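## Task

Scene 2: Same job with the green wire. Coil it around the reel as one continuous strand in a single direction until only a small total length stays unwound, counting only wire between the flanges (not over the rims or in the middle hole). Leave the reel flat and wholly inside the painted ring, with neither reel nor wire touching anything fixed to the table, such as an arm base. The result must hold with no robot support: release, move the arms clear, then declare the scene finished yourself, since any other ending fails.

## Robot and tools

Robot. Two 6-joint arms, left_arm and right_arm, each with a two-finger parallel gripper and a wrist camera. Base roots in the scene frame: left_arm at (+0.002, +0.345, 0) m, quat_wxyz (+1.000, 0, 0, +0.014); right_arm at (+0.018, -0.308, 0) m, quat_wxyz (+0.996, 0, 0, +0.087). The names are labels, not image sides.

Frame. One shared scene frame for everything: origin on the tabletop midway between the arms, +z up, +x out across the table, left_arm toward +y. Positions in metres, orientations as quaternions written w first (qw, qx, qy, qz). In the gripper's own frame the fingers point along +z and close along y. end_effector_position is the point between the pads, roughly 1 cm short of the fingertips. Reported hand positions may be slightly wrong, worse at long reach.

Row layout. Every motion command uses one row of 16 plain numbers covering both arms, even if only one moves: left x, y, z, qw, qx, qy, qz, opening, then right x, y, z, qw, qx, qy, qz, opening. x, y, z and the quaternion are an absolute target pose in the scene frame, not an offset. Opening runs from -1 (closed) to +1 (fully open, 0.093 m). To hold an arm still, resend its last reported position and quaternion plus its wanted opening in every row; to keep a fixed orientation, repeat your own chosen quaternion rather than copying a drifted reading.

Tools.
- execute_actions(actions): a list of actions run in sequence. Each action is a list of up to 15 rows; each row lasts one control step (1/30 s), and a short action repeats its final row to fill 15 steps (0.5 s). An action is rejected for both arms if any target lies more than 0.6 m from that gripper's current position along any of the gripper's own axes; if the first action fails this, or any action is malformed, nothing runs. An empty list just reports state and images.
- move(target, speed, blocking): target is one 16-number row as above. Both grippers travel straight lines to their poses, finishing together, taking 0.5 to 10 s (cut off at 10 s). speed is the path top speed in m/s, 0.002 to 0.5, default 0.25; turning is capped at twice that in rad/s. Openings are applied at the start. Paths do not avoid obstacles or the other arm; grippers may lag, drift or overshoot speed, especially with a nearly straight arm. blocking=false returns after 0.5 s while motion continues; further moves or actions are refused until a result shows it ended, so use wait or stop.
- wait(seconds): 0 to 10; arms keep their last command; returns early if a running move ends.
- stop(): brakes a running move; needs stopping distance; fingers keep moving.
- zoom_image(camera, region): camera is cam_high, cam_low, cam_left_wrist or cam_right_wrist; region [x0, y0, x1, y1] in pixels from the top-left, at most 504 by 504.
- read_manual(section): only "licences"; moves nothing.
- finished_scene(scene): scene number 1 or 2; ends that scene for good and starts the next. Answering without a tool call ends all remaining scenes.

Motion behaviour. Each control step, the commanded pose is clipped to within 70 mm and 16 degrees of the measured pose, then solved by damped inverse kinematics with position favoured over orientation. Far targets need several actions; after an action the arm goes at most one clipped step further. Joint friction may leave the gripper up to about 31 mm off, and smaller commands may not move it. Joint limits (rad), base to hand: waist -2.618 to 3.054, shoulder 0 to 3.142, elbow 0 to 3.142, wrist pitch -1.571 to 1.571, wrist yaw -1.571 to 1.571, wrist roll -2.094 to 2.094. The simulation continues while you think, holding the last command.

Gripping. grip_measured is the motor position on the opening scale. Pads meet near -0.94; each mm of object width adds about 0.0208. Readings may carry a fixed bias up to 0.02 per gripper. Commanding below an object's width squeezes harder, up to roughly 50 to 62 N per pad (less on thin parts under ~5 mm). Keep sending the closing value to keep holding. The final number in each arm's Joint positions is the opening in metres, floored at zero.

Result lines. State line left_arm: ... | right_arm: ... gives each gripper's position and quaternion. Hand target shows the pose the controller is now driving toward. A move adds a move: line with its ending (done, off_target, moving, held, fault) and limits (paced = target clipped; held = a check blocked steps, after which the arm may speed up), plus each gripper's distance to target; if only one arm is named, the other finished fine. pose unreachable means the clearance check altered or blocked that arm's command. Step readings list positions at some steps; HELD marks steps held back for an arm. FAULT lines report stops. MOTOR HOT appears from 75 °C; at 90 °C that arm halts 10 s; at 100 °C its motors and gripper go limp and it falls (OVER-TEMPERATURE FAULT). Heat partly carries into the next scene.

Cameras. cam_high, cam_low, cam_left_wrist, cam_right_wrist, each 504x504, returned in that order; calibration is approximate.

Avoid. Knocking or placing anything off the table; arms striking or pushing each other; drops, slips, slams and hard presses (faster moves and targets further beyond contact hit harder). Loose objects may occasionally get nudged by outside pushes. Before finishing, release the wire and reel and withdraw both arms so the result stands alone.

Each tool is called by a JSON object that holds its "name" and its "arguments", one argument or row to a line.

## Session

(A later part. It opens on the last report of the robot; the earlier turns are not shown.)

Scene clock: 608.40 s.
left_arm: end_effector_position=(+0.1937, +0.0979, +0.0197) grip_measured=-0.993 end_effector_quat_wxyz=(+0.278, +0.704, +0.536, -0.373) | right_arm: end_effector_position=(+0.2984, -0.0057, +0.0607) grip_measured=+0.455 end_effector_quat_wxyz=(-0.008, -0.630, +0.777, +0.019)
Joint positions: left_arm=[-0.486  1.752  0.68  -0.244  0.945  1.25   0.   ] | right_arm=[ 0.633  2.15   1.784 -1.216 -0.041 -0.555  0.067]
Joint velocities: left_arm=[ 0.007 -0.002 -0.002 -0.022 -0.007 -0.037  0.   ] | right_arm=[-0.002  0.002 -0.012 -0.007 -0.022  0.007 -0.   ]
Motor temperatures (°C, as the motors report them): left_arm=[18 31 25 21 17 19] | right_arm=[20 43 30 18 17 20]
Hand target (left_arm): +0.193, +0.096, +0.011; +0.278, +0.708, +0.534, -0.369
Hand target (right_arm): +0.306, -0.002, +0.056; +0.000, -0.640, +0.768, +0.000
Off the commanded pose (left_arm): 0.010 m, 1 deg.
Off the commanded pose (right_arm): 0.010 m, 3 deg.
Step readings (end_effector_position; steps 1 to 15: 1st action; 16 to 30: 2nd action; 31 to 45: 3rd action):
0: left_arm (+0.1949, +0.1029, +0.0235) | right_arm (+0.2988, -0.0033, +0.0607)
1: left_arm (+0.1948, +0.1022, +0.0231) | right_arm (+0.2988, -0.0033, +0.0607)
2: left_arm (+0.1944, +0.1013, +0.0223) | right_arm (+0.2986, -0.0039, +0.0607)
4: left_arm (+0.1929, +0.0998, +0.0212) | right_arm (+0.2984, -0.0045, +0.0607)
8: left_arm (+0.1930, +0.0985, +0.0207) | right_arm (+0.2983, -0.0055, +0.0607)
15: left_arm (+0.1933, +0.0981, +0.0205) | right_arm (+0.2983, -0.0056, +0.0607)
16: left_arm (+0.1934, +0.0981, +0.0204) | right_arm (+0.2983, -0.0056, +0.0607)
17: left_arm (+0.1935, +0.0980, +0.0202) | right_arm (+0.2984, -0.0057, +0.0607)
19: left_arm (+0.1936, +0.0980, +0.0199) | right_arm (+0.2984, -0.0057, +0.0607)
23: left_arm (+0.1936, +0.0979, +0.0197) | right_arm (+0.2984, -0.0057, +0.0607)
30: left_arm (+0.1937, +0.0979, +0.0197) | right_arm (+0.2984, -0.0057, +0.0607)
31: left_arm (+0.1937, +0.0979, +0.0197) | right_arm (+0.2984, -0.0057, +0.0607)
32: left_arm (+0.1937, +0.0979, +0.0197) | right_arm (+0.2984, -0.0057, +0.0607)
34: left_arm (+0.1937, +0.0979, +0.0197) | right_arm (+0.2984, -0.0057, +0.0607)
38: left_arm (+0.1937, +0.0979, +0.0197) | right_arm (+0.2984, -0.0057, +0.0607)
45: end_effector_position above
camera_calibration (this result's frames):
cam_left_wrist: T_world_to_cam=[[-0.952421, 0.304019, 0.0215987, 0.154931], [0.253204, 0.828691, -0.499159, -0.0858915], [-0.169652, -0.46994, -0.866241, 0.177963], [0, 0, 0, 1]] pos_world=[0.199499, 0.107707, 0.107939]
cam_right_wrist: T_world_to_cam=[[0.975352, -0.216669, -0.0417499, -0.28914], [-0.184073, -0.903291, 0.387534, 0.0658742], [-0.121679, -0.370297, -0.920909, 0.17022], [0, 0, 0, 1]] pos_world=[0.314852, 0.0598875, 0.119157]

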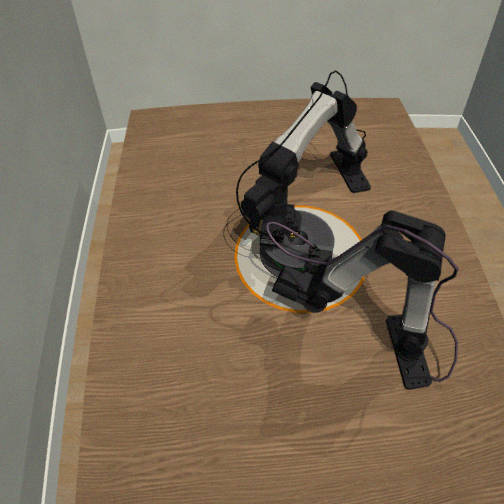

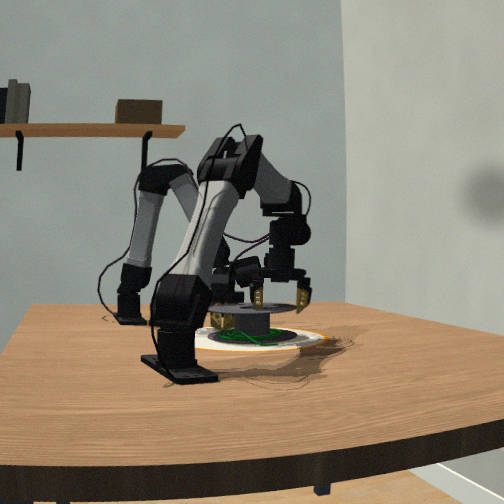

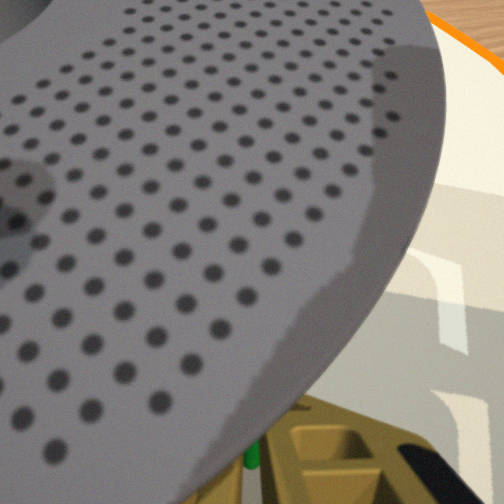

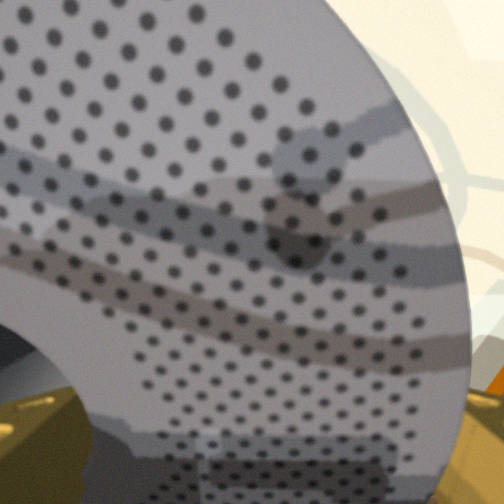

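{"name": "execute_actions", "arguments": {
  "actions": [
    [[0.194,0.099,0.002,0.278,0.708,0.534,-0.369,-1.0,0.306,-0.002,0.056,0,-0.64,0.768,0,0.28]],
    [[0.194,0.099,0.002,0.278,0.708,0.534,-0.369,-1.0,0.306,-0.002,0.056,0,-0.64,0.768,0,0.28]]
  ]
}}

Scene clock: 610.13 s.
left_arm: end_effector_position=(+0.1931, +0.0955, +0.0182) grip_measured=-0.993 end_effector_quat_wxyz=(+0.284, +0.703, +0.527, -0.383) | right_arm: end_effector_position=(+0.2977, -0.0076, +0.0606) grip_measured=+0.455 end_effector_quat_wxyz=(-0.012, -0.629, +0.777, +0.016)
Joint positions: left_arm=[-0.485  1.775  0.68  -0.223  0.972  1.263  0.   ] | right_arm=[ 0.633  2.15   1.784 -1.224 -0.035 -0.554  0.067]
Joint velocities: left_arm=[-0.012  0.007  0.002 -0.022  0.037  0.022  0.   ] | right_arm=[ 0.007 -0.007 -0.022 -0.037  0.037  0.051 -0.001]
Motor temperatures (°C, as the motors report them): left_arm=[18 31 25 21 17 19] | right_arm=[20 44 30 18 17 20]
Hand target (left_arm): +0.193, +0.099, +0.003; +0.277, +0.708, +0.534, -0.369
Hand target (right_arm): +0.306, -0.002, +0.056; -0.000, -0.640, +0.768, +0.000
Off the commanded pose (left_arm): 0.017 m, 2 deg.
Off the commanded pose (right_arm): 0.011 m, 3 deg.
Step readings (end_effector_position; steps 1 to 15: 1st action; 16 to 30: 2nd action):
0: left_arm (+0.1937, +0.0979, +0.0197) | right_arm (+0.2984, -0.0057, +0.0607)
1: left_arm (+0.1936, +0.0978, +0.0189) | right_arm (+0.2984, -0.0057, +0.0607)
2: left_arm (+0.1935, +0.0972, +0.0182) | right_arm (+0.2983, -0.0058, +0.0607)
4: left_arm (+0.1933, +0.0962, +0.0181) | right_arm (+0.2979, -0.0068, +0.0607)
8: left_arm (+0.1932, +0.0956, +0.0182) | right_arm (+0.2978, -0.0074, +0.0606)
15: left_arm (+0.1931, +0.0955, +0.0182) | right_arm (+0.2978, -0.0076, +0.0606)
16: left_arm (+0.1931, +0.0955, +0.0182) | right_arm (+0.2977, -0.0076, +0.0606)
17: left_arm (+0.1931, +0.0955, +0.0182) | right_arm (+0.2977, -0.0076, +0.0606)
19: left_arm (+0.1931, +0.0955, +0.0183) | right_arm (+0.2977, -0.0076, +0.0606)
23: left_arm (+0.1932, +0.0955, +0.0183) | right_arm (+0.2977, -0.0076, +0.0606)
30: end_effector_position above
camera_calibration (this result's frames):
cam_left_wrist: T_world_to_cam=[[-0.948248, 0.317105, 0.0164341, 0.153138], [0.26257, 0.81217, -0.520995, -0.0843699], [-0.178558, -0.489718, -0.853401, 0.178775], [0, 0, 0, 1]] pos_world=[0.199288, 0.107511, 0.106093]
cam_right_wrist: T_world_to_cam=[[0.974978, -0.218462, -0.0411425, -0.28889], [-0.18481, -0.899395, 0.396149, 0.0637197], [-0.123547, -0.378632, -0.917264, 0.169684], [0, 0, 0, 1]] pos_world=[0.314401, 0.0584455, 0.118517]

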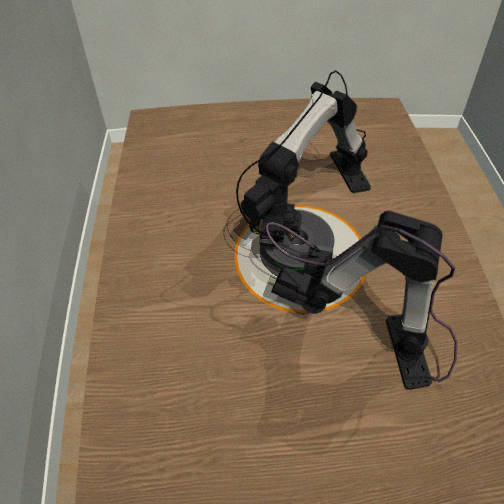

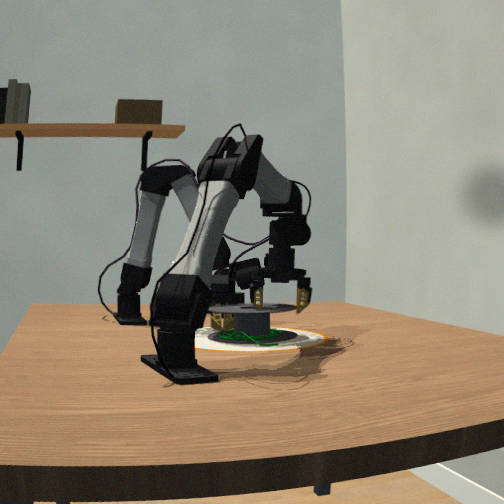

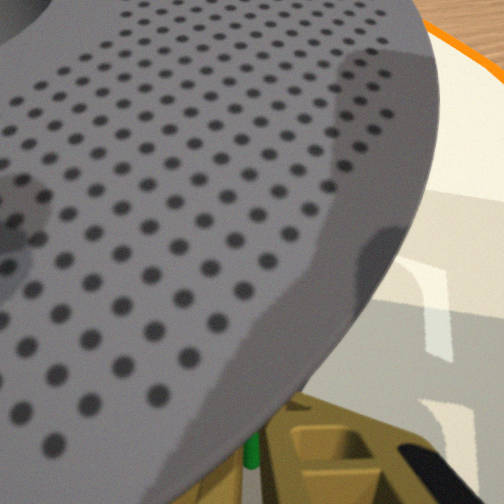

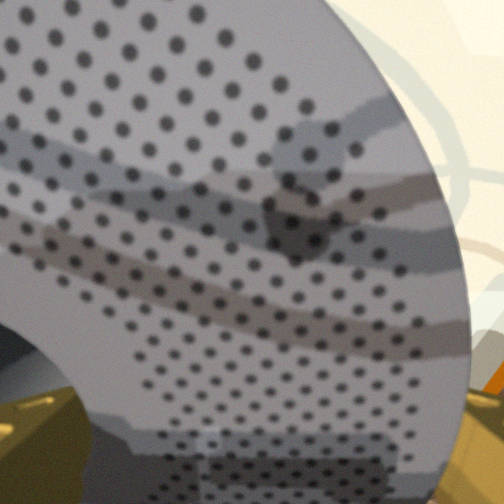

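{"name": "execute_actions", "arguments": {
  "actions": [
    [[0.1935,0.097,0.016,0.278,0.708,0.534,-0.369,-0.75,0.303,-0.005,0.057,0,-0.64,0.768,0,0.28]],
    [[0.1935,0.097,0.018,0.278,0.708,0.534,-0.369,-0.55,0.303,-0.005,0.057,0,-0.64,0.768,0,0.28]],
    [[0.200,0.120,0.026,0.278,0.708,0.534,-0.369,-0.55,0.303,-0.005,0.057,0,-0.64,0.768,0,0.28]],
    [[0.207,0.145,0.035,0.278,0.708,0.534,-0.369,-0.55,0.303,-0.005,0.057,0,-0.64,0.768,0,0.28]],
    [[0.207,0.145,0.035,0.278,0.708,0.534,-0.369,-0.55,0.303,-0.005,0.057,0,-0.64,0.768,0,0.28]]
  ]
}}

Scene clock: 613.27 s.
left_arm: end_effector_position=(+0.2014, +0.1446, +0.0292) grip_measured=-0.552 end_effector_quat_wxyz=(+0.273, +0.705, +0.536, -0.376) | right_arm: end_effector_position=(+0.2979, -0.0083, +0.0606) grip_measured=+0.455 end_effector_quat_wxyz=(-0.012, -0.630, +0.776, +0.015)
Joint positions: left_arm=[-0.302  1.753  0.751 -0.595  0.966  1.58   0.019] | right_arm=[ 0.633  2.15   1.784 -1.225 -0.032 -0.557  0.067]
Joint velocities: left_arm=[-0.012  0.007 -0.022  0.051 -0.022  0.022 -0.001] | right_arm=[ 0.002  0.017 -0.007  0.051  0.022 -0.081  0.001]
Motor temperatures (°C, as the motors report them): left_arm=[18 31 26 21 17 19] | right_arm=[20 44 30 18 17 20]
Hand target (left_arm): +0.207, +0.145, +0.035; +0.278, +0.708, +0.534, -0.369
Hand target (right_arm): +0.303, -0.005, +0.057; -0.001, -0.640, +0.768, -0.000
Off the commanded pose (left_arm): 0.008 m, 1 deg.
Off the commanded pose (right_arm): 0.007 m, 3 deg.
Step readings (end_effector_position; steps 1 to 15: 1st action; 16 to 30: 2nd action; 31 to 45: 3rd action; 46 to 60: 4th action; 61 to 75: 5th action):
0: left_arm (+0.1931, +0.0955, +0.0182) | right_arm (+0.2977, -0.0076, +0.0606)
1: left_arm (+0.1928, +0.0955, +0.0182) | right_arm (+0.2977, -0.0076, +0.0606)
2: left_arm (+0.1918, +0.0958, +0.0182) | right_arm (+0.2978, -0.0078, +0.0606)
4: left_arm (+0.1910, +0.0960, +0.0183) | right_arm (+0.2978, -0.0078, +0.0606)
8: left_arm (+0.1910, +0.0960, +0.0183) | right_arm (+0.2978, -0.0078, +0.0606)
15: left_arm (+0.1910, +0.0960, +0.0183) | right_arm (+0.2978, -0.0078, +0.0606)
16: left_arm (+0.1903, +0.0961, +0.0184) | right_arm (+0.2978, -0.0080, +0.0606)
17: left_arm (+0.1887, +0.0963, +0.0185) | right_arm (+0.2978, -0.0082, +0.0606)
19: left_arm (+0.1880, +0.0965, +0.0185) | right_arm (+0.2978, -0.0084, +0.0606)
23: left_arm (+0.1879, +0.0966, +0.0185) | right_arm (+0.2978, -0.0084, +0.0606)
30: left_arm (+0.1879, +0.0966, +0.0185) | right_arm (+0.2978, -0.0084, +0.0606)
31: left_arm (+0.1883, +0.0985, +0.0196) | right_arm (+0.2978, -0.0084, +0.0606)
32: left_arm (+0.1903, +0.1028, +0.0205) | right_arm (+0.2979, -0.0083, +0.0606)
34: left_arm (+0.1961, +0.1119, +0.0207) | right_arm (+0.2979, -0.0083, +0.0606)
38: left_arm (+0.1976, +0.1180, +0.0200) | right_arm (+0.2979, -0.0083, +0.0606)
45: left_arm (+0.1950, +0.1194, +0.0200) | right_arm (+0.2979, -0.0083, +0.0606)
46: left_arm (+0.1956, +0.1219, +0.0205) | right_arm (+0.2979, -0.0083, +0.0606)
47: left_arm (+0.1983, +0.1274, +0.0213) | right_arm (+0.2979, -0.0083, +0.0606)
49: left_arm (+0.2058, +0.1375, +0.0236) | right_arm (+0.2979, -0.0083, +0.0606)
53: left_arm (+0.2093, +0.1424, +0.0277) | right_arm (+0.2979, -0.0083, +0.0606)
60: left_arm (+0.2041, +0.1439, +0.0289) | right_arm (+0.2979, -0.0083, +0.0606)
61: left_arm (+0.2036, +0.1440, +0.0290) | right_arm (+0.2979, -0.0083, +0.0606)
62: left_arm (+0.2032, +0.1441, +0.0290) | right_arm (+0.2979, -0.0083, +0.0606)
64: left_arm (+0.2024, +0.1443, +0.0291) | right_arm (+0.2979, -0.0083, +0.0606)
68: left_arm (+0.2017, +0.1446, +0.0291) | right_arm (+0.2979, -0.0083, +0.0606)
75: end_effector_position above
camera_calibration (this result's frames):
cam_left_wrist: T_world_to_cam=[[-0.950122, 0.310125, 0.03302, 0.146079], [0.253405, 0.829366, -0.497934, -0.122007], [-0.181807, -0.46473, -0.866586, 0.211167], [0, 0, 0, 1]] pos_world=[0.208102, 0.154021, 0.11742]
cam_right_wrist: T_world_to_cam=[[0.975794, -0.215185, -0.0389974, -0.28954], [-0.182244, -0.898707, 0.39889, 0.0622296], [-0.120882, -0.382128, -0.916169, 0.168551], [0, 0, 0, 1]] pos_world=[0.314247, 0.0580296, 0.118307]

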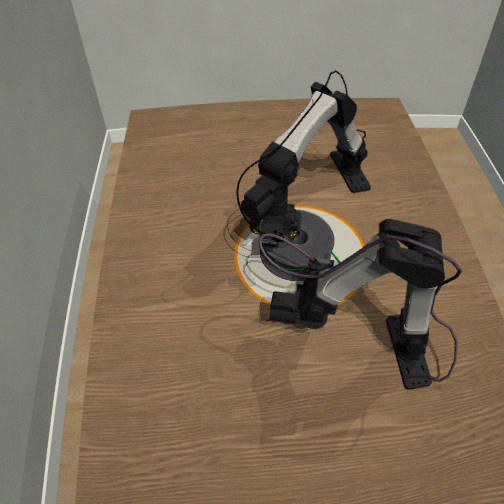

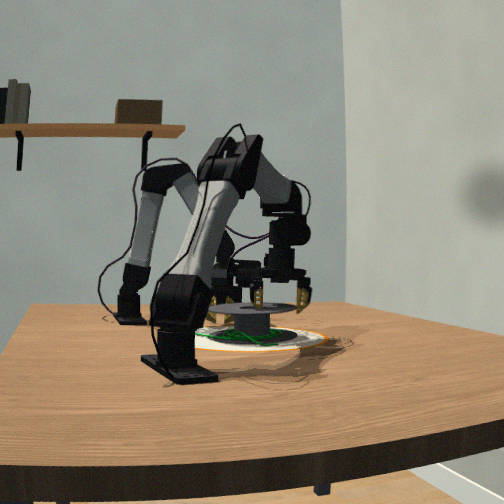

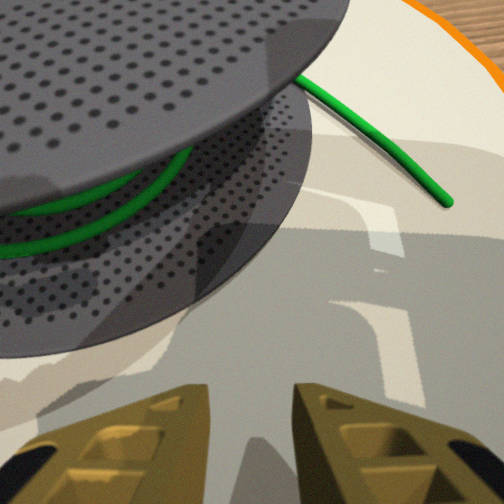

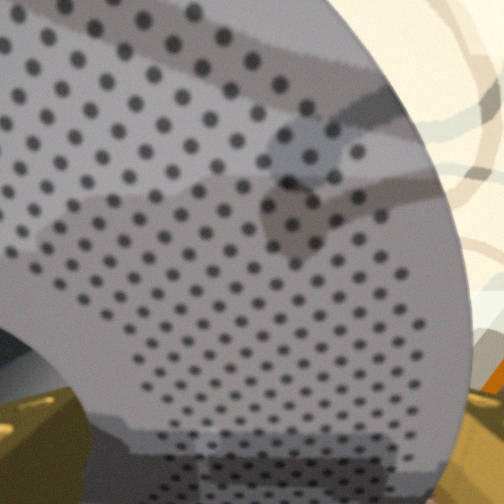

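{"name": "zoom_image", "arguments": {
  "camera": "cam_low",
  "region": [190,290,330,360]
}}

{"name": "zoom_image", "arguments": {
  "camera": "cam_high",
  "region": [220,190,380,330]
}}

Region (190, 290, 330, 360) of cam_low's 504x504 image, scaled by 3.600, with more detail than that image has.

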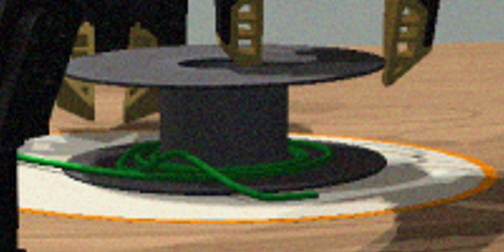

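Region (220, 190, 380, 330) of cam_high's 504x504 image, scaled by 3.150, with more detail than that image has; it fills the top 441 rows of this view, and the rest is white.

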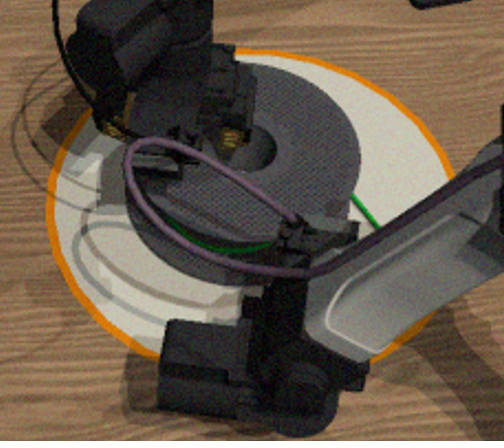

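{"name": "move", "arguments": {
  "target": [0.21,0.19,0.075,0.241,0.756,0.463,-0.394,-0.2,0.277,-0.036,0.056,0,-0.284,0.959,0,0.28],
  "speed": 0.08
}}

Scene clock: 636.83 s.
left_arm: end_effector_position=(+0.2083, +0.1860, +0.0737) grip_measured=-0.202 end_effector_quat_wxyz=(+0.244, +0.754, +0.472, -0.386) | right_arm: end_effector_position=(+0.2702, -0.0350, +0.0580) grip_measured=+0.454 end_effector_quat_wxyz=(-0.024, -0.294, +0.955, +0.010)
Joint positions: left_arm=[-0.159  1.805  1.021 -1.196  0.883  2.086  0.036] | right_arm=[ 0.633  2.01   1.561 -1.154 -0.041  0.209  0.067]
Joint velocities: left_arm=[-0.012 -0.032 -0.017 -0.125  0.051 -0.007 -0.   ] | right_arm=[-0.007  0.002 -0.027  0.037 -0.022 -0.022  0.001]
Motor temperatures (°C, as the motors report them): left_arm=[18 30 27 21 17 19] | right_arm=[20 47 29 19 17 20]
Hand target (left_arm): +0.211, +0.189, +0.075; +0.240, +0.754, +0.475, -0.385
Hand target (right_arm): +0.277, -0.036, +0.057; -0.001, -0.284, +0.959, +0.000
Off the commanded pose (left_arm): 0.005 m, 1 deg.
Off the commanded pose (right_arm): 0.007 m, 3 deg.
joint sent to its limit (left arm) — the command would take joint 6 (wrist roll) past its upper limit, so that joint was sent only as far as its limit.
move: off_target (right_arm)
camera_calibration (this result's frames):
cam_left_wrist: T_world_to_cam=[[-0.884125, 0.467118, 0.0111486, 0.0970588], [0.404511, 0.777133, -0.482115, -0.158848], [-0.233869, -0.42174, -0.876037, 0.273783], [0, 0, 0, 1]] pos_world=[0.214097, 0.193574, 0.162179]
cam_right_wrist: T_world_to_cam=[[0.552672, -0.832691, -0.0343349, -0.175907], [-0.742035, -0.510421, 0.434575, 0.197011], [-0.379392, -0.2147, -0.899981, 0.227388], [0, 0, 0, 1]] pos_world=[0.329677, 0.00290288, 0.112989]

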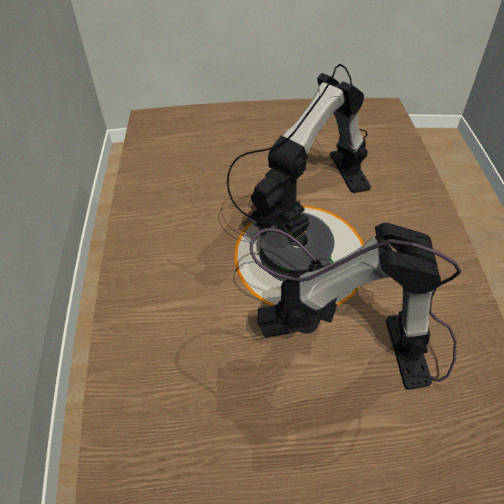

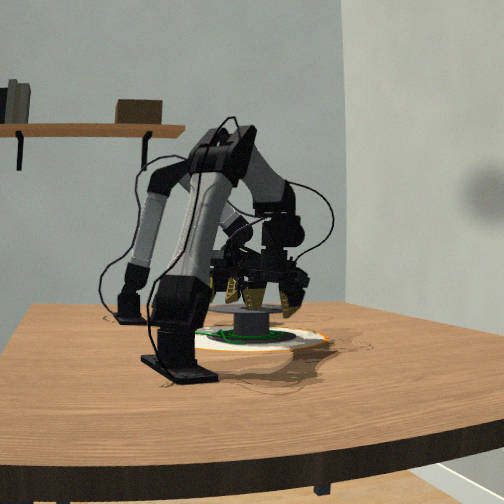

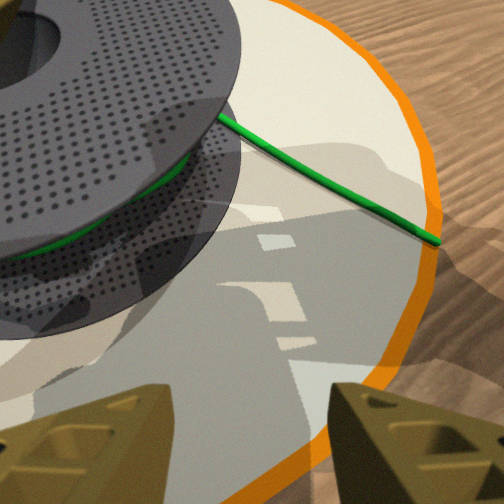

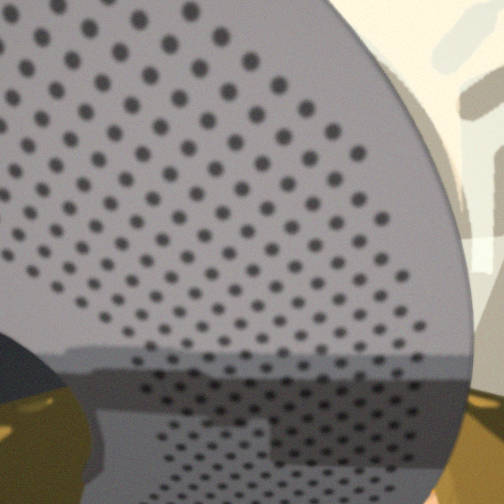

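{"name": "move", "arguments": {
  "target": [0.14,0.16,0.10,0,0,1,0,-1.0,0.270,-0.035,0.057,-0.01,-0.29,0.957,0,0.28],
  "speed": 0.15
}}

{"name": "move", "arguments": {
  "target": [0.097,0.090,0.04,0,0,1,0,-1.0,0.270,-0.035,0.057,-0.01,-0.29,0.957,0,0.28],
  "speed": 0.12
}}

Scene clock: 650.03 s.
left_arm: end_effector_position=(+0.1384, +0.1640, +0.0970) grip_measured=-0.999 end_effector_quat_wxyz=(-0.001, +0.001, +1.000, -0.010) | right_arm: end_effector_position=(+0.2694, -0.0342, +0.0580) grip_measured=+0.454 end_effector_quat_wxyz=(-0.024, -0.290, +0.957, +0.011)
Joint positions: left_arm=[-0.942  1.39   1.015 -1.181  0.013 -0.913  0.   ] | right_arm=[ 0.635  2.01   1.561 -1.154 -0.043  0.219  0.067]
Joint velocities: left_arm=[-0.012 -0.017 -0.002  0.007 -0.022 -0.051  0.   ] | right_arm=[ 0.002 -0.002 -0.002  0.022  0.007 -0.051  0.001]
Motor temperatures (°C, as the motors report them): left_arm=[18 30 27 21 17 19] | right_arm=[20 48 28 19 18 20]
Hand target (left_arm): +0.139, +0.163, +0.098; -0.002, +0.001, +1.000, +0.001
Hand target (right_arm): +0.270, -0.035, +0.057; -0.011, -0.290, +0.957, -0.000
Off the commanded pose (left_arm): 0.005 m, 1 deg.
Off the commanded pose (right_arm): 0.001 m, 2 deg.
move: done
camera_calibration (this result's frames):
cam_left_wrist: T_world_to_cam=[[-0.0108898, -0.998275, 0.0576995, 0.160233], [-0.901521, 0.0347653, 0.431337, 0.111681], [-0.432599, -0.0473202, -0.900344, 0.236971], [0, 0, 0, 1]] pos_world=[0.204941, 0.167288, 0.155938]
cam_right_wrist: T_world_to_cam=[[0.546193, -0.836878, -0.0361785, -0.173134], [-0.745194, -0.505173, 0.4353, 0.197781], [-0.382569, -0.210798, -0.899558, 0.228224], [0, 0, 0, 1]] pos_world=[0.329261, 0.00313079, 0.112943]

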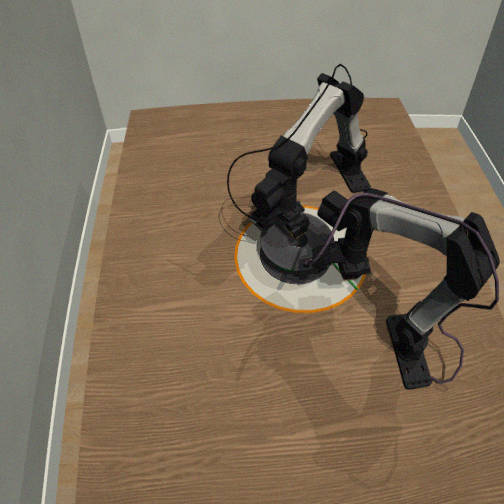

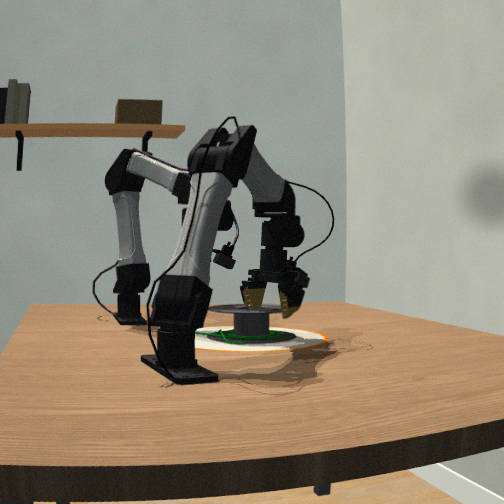

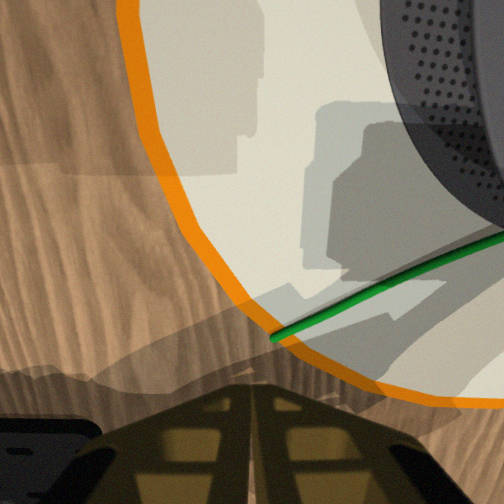

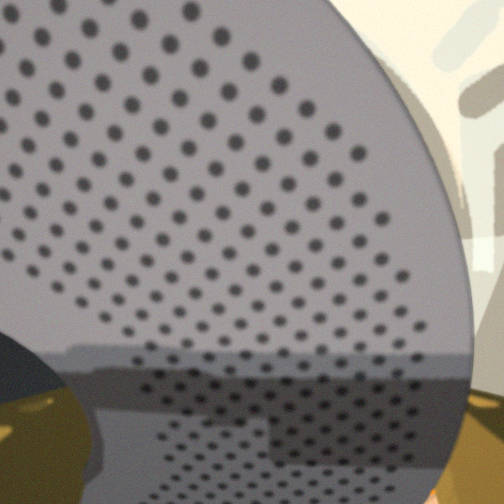

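Scene clock: 651.37 s.
left_arm: end_effector_position=(+0.0939, +0.0971, +0.0436) grip_measured=-0.999 end_effector_quat_wxyz=(-0.008, +0.000, +1.000, +0.004) | right_arm: end_effector_position=(+0.2694, -0.0342, +0.0581) grip_measured=+0.454 end_effector_quat_wxyz=(-0.025, -0.290, +0.957, +0.011)
Joint positions: left_arm=[-1.236  1.616  1.005 -0.973  0.012 -1.208  0.   ] | right_arm=[ 0.635  2.01   1.561 -1.154 -0.044  0.219  0.067]
Joint velocities: left_arm=[ 0.002  0.007 -0.002 -0.051 -0.081 -0.081  0.   ] | right_arm=[ 0.002  0.007  0.007 -0.022  0.022  0.11  -0.   ]
Motor temperatures (°C, as the motors report them): left_arm=[18 30 27 21 17 19] | right_arm=[20 48 28 19 18 20]
Hand target (left_arm): +0.096, +0.092, +0.041; -0.001, -0.000, +1.000, +0.001
Hand target (right_arm): +0.270, -0.035, +0.057; -0.011, -0.290, +0.957, -0.000
Off the commanded pose (left_arm): 0.009 m, 1 deg.
Off the commanded pose (right_arm): 0.001 m, 2 deg.
move: done
camera_calibration (this result's frames):
cam_left_wrist: T_world_to_cam=[[-0.00909125, -0.999503, 0.030171, 0.097144], [-0.895148, 0.0215823, 0.445247, 0.0969632], [-0.445677, -0.0229596, -0.894899, 0.165062], [0, 0, 0, 1]] pos_world=[0.161244, 0.0987928, 0.10161]
cam_right_wrist: T_world_to_cam=[[0.546173, -0.836875, -0.0365495, -0.173044], [-0.74508, -0.505279, 0.435373, 0.197729], [-0.38282, -0.210556, -0.899508, 0.228291], [0, 0, 0, 1]] pos_world=[0.32923, 0.00315998, 0.112939]

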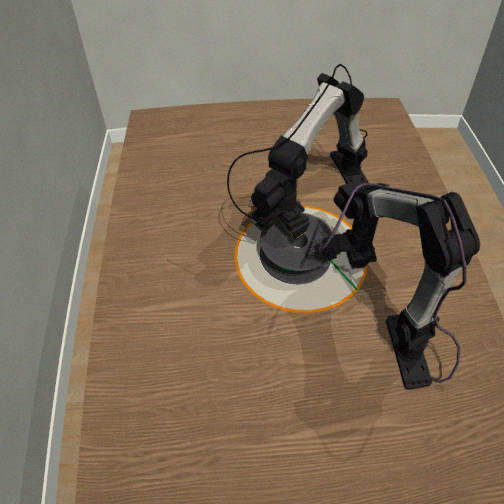

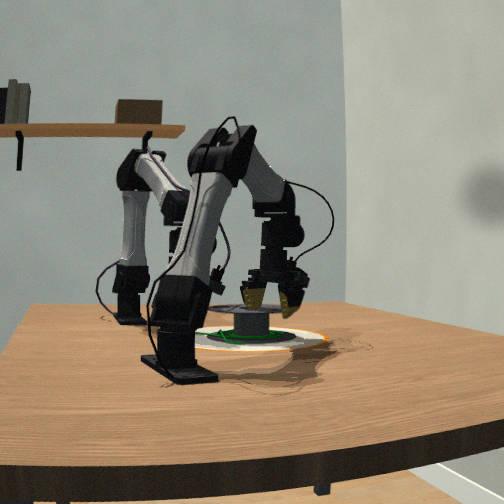

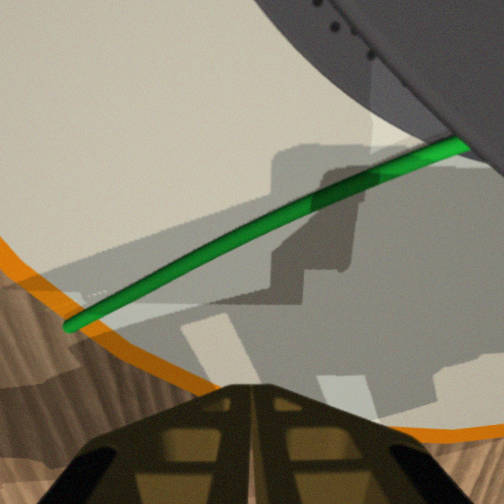

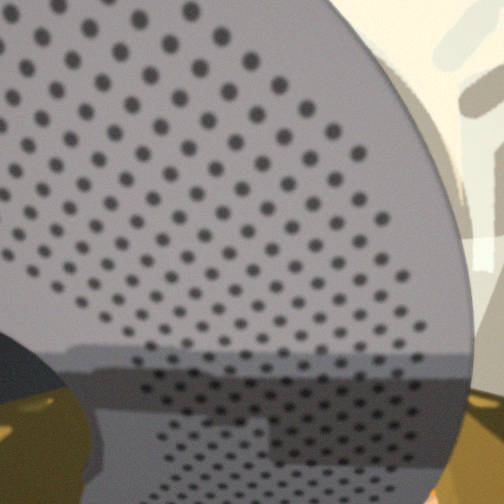

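{"name": "execute_actions", "arguments": {
  "actions": [
    [[0.097,0.092,0.015,0,0,1,0,-1.0,0.270,-0.035,0.057,-0.01,-0.29,0.957,0,0.28]],
    [[0.097,0.092,0.006,0,0,1,0,-1.0,0.270,-0.035,0.057,-0.01,-0.29,0.957,0,0.28]],
    [[0.097,0.092,0.006,0,0,1,0,-1.0,0.270,-0.035,0.057,-0.01,-0.29,0.957,0,0.28]]
  ]
}}

Scene clock: 653.30 s.
left_arm: end_effector_position=(+0.0987, +0.0886, +0.0166) grip_measured=-0.999 end_effector_quat_wxyz=(+0.002, -0.001, +1.000, -0.011) | right_arm: end_effector_position=(+0.2694, -0.0342, +0.0581) grip_measured=+0.454 end_effector_quat_wxyz=(-0.025, -0.290, +0.957, +0.011)
Joint positions: left_arm=[-1.236  1.666  0.942 -0.825  0.003 -1.21   0.   ] | right_arm=[ 0.635  2.01   1.561 -1.154 -0.044  0.219  0.067]
Joint velocities: left_arm=[-0.027 -0.002  0.002  0.081  0.051  0.022  0.   ] | right_arm=[-0.002 -0.007 -0.012 -0.037 -0.022 -0.037  0.001]
Motor temperatures (°C, as the motors report them): left_arm=[18 29 27 21 17 19] | right_arm=[20 48 28 19 18 20]
Hand target (left_arm): +0.097, +0.092, +0.006; -0.000, -0.000, +1.000, +0.000
Hand target (right_arm): +0.270, -0.035, +0.057; -0.011, -0.290, +0.957, -0.000
Off the commanded pose (left_arm): 0.011 m, 1 deg.
Off the commanded pose (right_arm): 0.001 m, 2 deg.
Step readings (end_effector_position; steps 1 to 15: 1st action; 16 to 30: 2nd action; 31 to 45: 3rd action):
0: left_arm (+0.0940, +0.0968, +0.0436) | right_arm (+0.2694, -0.0342, +0.0581)
1: left_arm (+0.0944, +0.0959, +0.0415) | right_arm (+0.2694, -0.0342, +0.0581)
2: left_arm (+0.0947, +0.0951, +0.0380) | right_arm (+0.2694, -0.0342, +0.0581)
4: left_arm (+0.0939, +0.0971, +0.0293) | right_arm (+0.2694, -0.0342, +0.0581)
8: left_arm (+0.0938, +0.0973, +0.0215) | right_arm (+0.2694, -0.0342, +0.0581)
15: left_arm (+0.0957, +0.0924, +0.0214) | right_arm (+0.2694, -0.0342, +0.0581)
16: left_arm (+0.0959, +0.0920, +0.0208) | right_arm (+0.2694, -0.0342, +0.0581)
17: left_arm (+0.0961, +0.0914, +0.0197) | right_arm (+0.2694, -0.0342, +0.0581)
19: left_arm (+0.0965, +0.0918, +0.0173) | right_arm (+0.2694, -0.0342, +0.0581)
23: left_arm (+0.0979, +0.0901, +0.0167) | right_arm (+0.2694, -0.0342, +0.0581)
30: left_arm (+0.0985, +0.0889, +0.0167) | right_arm (+0.2694, -0.0342, +0.0581)
31: left_arm (+0.0986, +0.0888, +0.0167) | right_arm (+0.2694, -0.0342, +0.0581)
32: left_arm (+0.0986, +0.0887, +0.0167) | right_arm (+0.2694, -0.0342, +0.0581)
34: left_arm (+0.0986, +0.0887, +0.0167) | right_arm (+0.2694, -0.0342, +0.0581)
38: left_arm (+0.0986, +0.0887, +0.0166) | right_arm (+0.2694, -0.0342, +0.0581)
45: end_effector_position above
camera_calibration (this result's frames):
cam_left_wrist: T_world_to_cam=[[-0.00805301, -0.998228, 0.0589509, 0.0888526], [-0.904071, 0.0324598, 0.426147, 0.113676], [-0.427306, -0.0498641, -0.902731, 0.143559], [0, 0, 0, 1]] pos_world=[0.16483, 0.0921637, 0.0759142]
cam_right_wrist: T_world_to_cam=[[0.545854, -0.837083, -0.0365339, -0.172966], [-0.745271, -0.504986, 0.435385, 0.197789], [-0.382903, -0.210429, -0.899503, 0.228318], [0, 0, 0, 1]] pos_world=[0.329245, 0.0031383, 0.112939]

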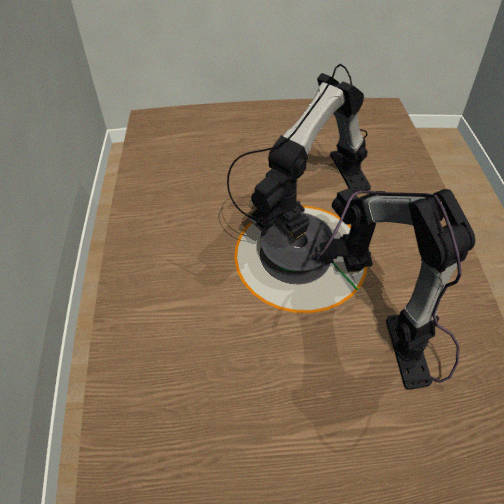

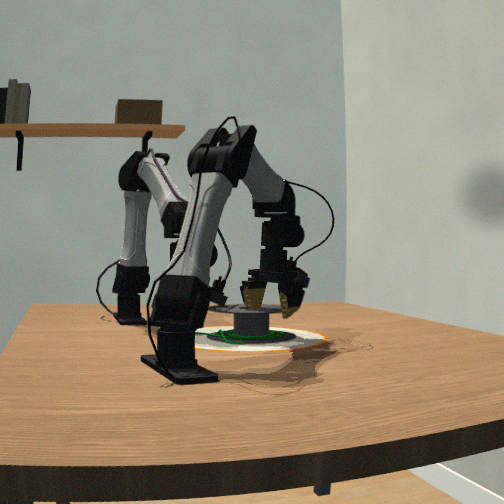

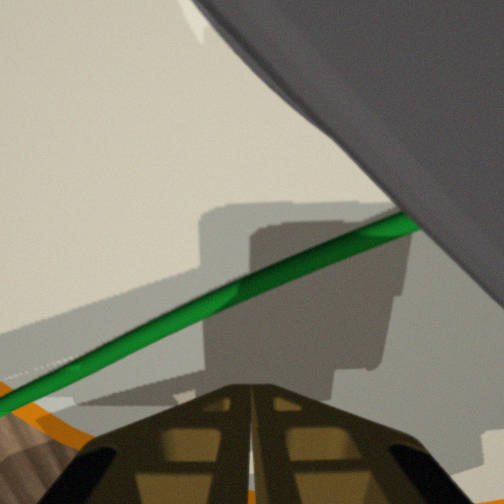

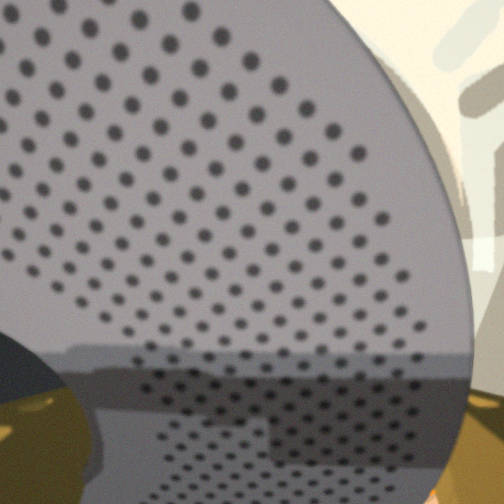

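{"name": "execute_actions", "arguments": {
  "actions": [
    [[0.094,0.092,0.02,0,-0.15,0.989,0,-1.0,0.270,-0.035,0.057,-0.01,-0.29,0.957,0,0.28]],
    [[0.094,0.092,0.012,0,-0.301,0.954,0,-1.0,0.270,-0.035,0.057,-0.01,-0.29,0.957,0,0.28]],
    [[0.094,0.092,0.004,0,-0.301,0.954,0,-1.0,0.270,-0.035,0.057,-0.01,-0.29,0.957,0,0.28]],
    [[0.094,0.092,0.004,0,-0.301,0.954,0,-1.0,0.270,-0.035,0.057,-0.01,-0.29,0.957,0,0.28]]
  ]
}}

Scene clock: 656.47 s.
left_arm: end_effector_position=(+0.0968, +0.0899, +0.0138) grip_measured=-0.999 end_effector_quat_wxyz=(-0.001, -0.303, +0.953, -0.010) | right_arm: end_effector_position=(+0.2694, -0.0342, +0.0581) grip_measured=+0.454 end_effector_quat_wxyz=(-0.025, -0.290, +0.957, +0.011)
Joint positions: left_arm=[-1.241  1.666  0.929 -0.814  0.003 -1.829  0.   ] | right_arm=[ 0.635  2.01   1.561 -1.154 -0.044  0.219  0.067]
Joint velocities: left_arm=[-0.012  0.007  0.012 -0.037 -0.007 -0.007  0.   ] | right_arm=[-0.007  0.002 -0.012  0.051  0.051 -0.139 -0.   ]
Motor temperatures (°C, as the motors report them): left_arm=[18 29 27 21 17 19] | right_arm=[20 48 28 19 18 20]
Hand target (left_arm): +0.094, +0.092, +0.004; +0.000, -0.301, +0.954, -0.000
Hand target (right_arm): +0.270, -0.035, +0.057; -0.011, -0.290, +0.957, -0.000
Off the commanded pose (left_arm): 0.010 m, 1 deg.
Off the commanded pose (right_arm): 0.001 m, 2 deg.
Step readings (end_effector_position; steps 1 to 15: 1st action; 16 to 30: 2nd action; 31 to 45: 3rd action; 46 to 60: 4th action):
0: left_arm (+0.0987, +0.0886, +0.0166) | right_arm (+0.2694, -0.0342, +0.0581)
1: left_arm (+0.0987, +0.0886, +0.0166) | right_arm (+0.2694, -0.0342, +0.0581)
2: left_arm (+0.0985, +0.0890, +0.0166) | right_arm (+0.2694, -0.0342, +0.0581)
4: left_arm (+0.0981, +0.0901, +0.0166) | right_arm (+0.2694, -0.0342, +0.0581)
8: left_arm (+0.0970, +0.0915, +0.0165) | right_arm (+0.2694, -0.0342, +0.0581)
15: left_arm (+0.0960, +0.0922, +0.0165) | right_arm (+0.2694, -0.0342, +0.0581)
16: left_arm (+0.0960, +0.0922, +0.0165) | right_arm (+0.2694, -0.0342, +0.0581)
17: left_arm (+0.0960, +0.0922, +0.0165) | right_arm (+0.2694, -0.0342, +0.0581)
19: left_arm (+0.0960, +0.0922, +0.0165) | right_arm (+0.2694, -0.0342, +0.0581)
23: left_arm (+0.0960, +0.0922, +0.0165) | right_arm (+0.2694, -0.0342, +0.0581)
30: left_arm (+0.0960, +0.0922, +0.0165) | right_arm (+0.2694, -0.0342, +0.0581)
31: left_arm (+0.0961, +0.0919, +0.0161) | right_arm (+0.2694, -0.0342, +0.0581)
32: left_arm (+0.0963, +0.0914, +0.0155) | right_arm (+0.2694, -0.0342, +0.0581)
34: left_arm (+0.0961, +0.0919, +0.0143) | right_arm (+0.2694, -0.0342, +0.0581)
38: left_arm (+0.0963, +0.0914, +0.0137) | right_arm (+0.2694, -0.0342, +0.0581)
45: left_arm (+0.0967, +0.0903, +0.0138) | right_arm (+0.2694, -0.0342, +0.0581)
46: left_arm (+0.0967, +0.0902, +0.0138) | right_arm (+0.2694, -0.0342, +0.0581)
47: left_arm (+0.0968, +0.0901, +0.0138) | right_arm (+0.2694, -0.0342, +0.0581)
49: left_arm (+0.0968, +0.0900, +0.0138) | right_arm (+0.2694, -0.0342, +0.0581)
53: left_arm (+0.0968, +0.0900, +0.0138) | right_arm (+0.2694, -0.0342, +0.0581)
60: end_effector_position above
camera_calibration (this result's frames):
cam_left_wrist: T_world_to_cam=[[0.56928, -0.820223, 0.0561664, 0.0184373], [-0.752333, -0.492175, 0.437903, 0.145497], [-0.331535, -0.291546, -0.897266, 0.152689], [0, 0, 0, 1]] pos_world=[0.149588, 0.131248, 0.072254]
cam_right_wrist: T_world_to_cam=[[0.545854, -0.837083, -0.0365339, -0.172966], [-0.745271, -0.504986, 0.435385, 0.197789], [-0.382903, -0.210429, -0.899503, 0.228318], [0, 0, 0, 1]] pos_world=[0.329245, 0.0031383, 0.112939]

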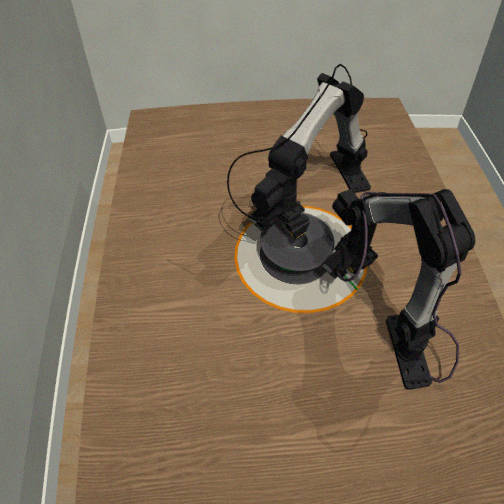

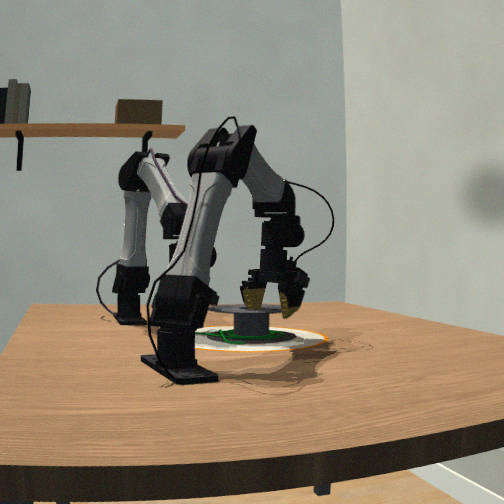

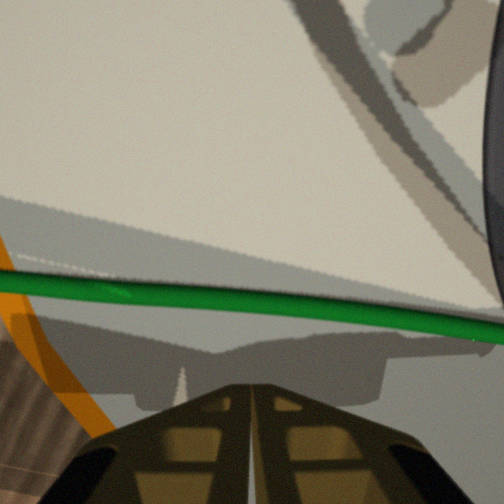

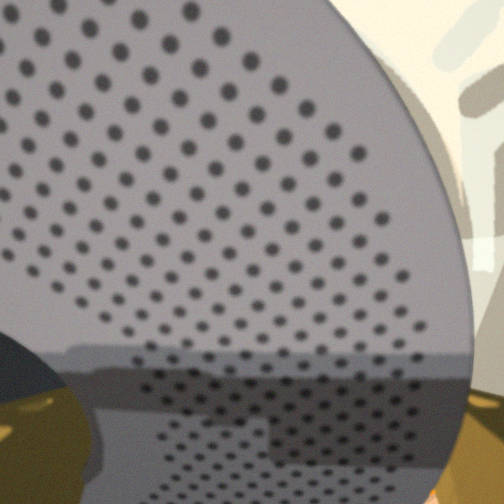

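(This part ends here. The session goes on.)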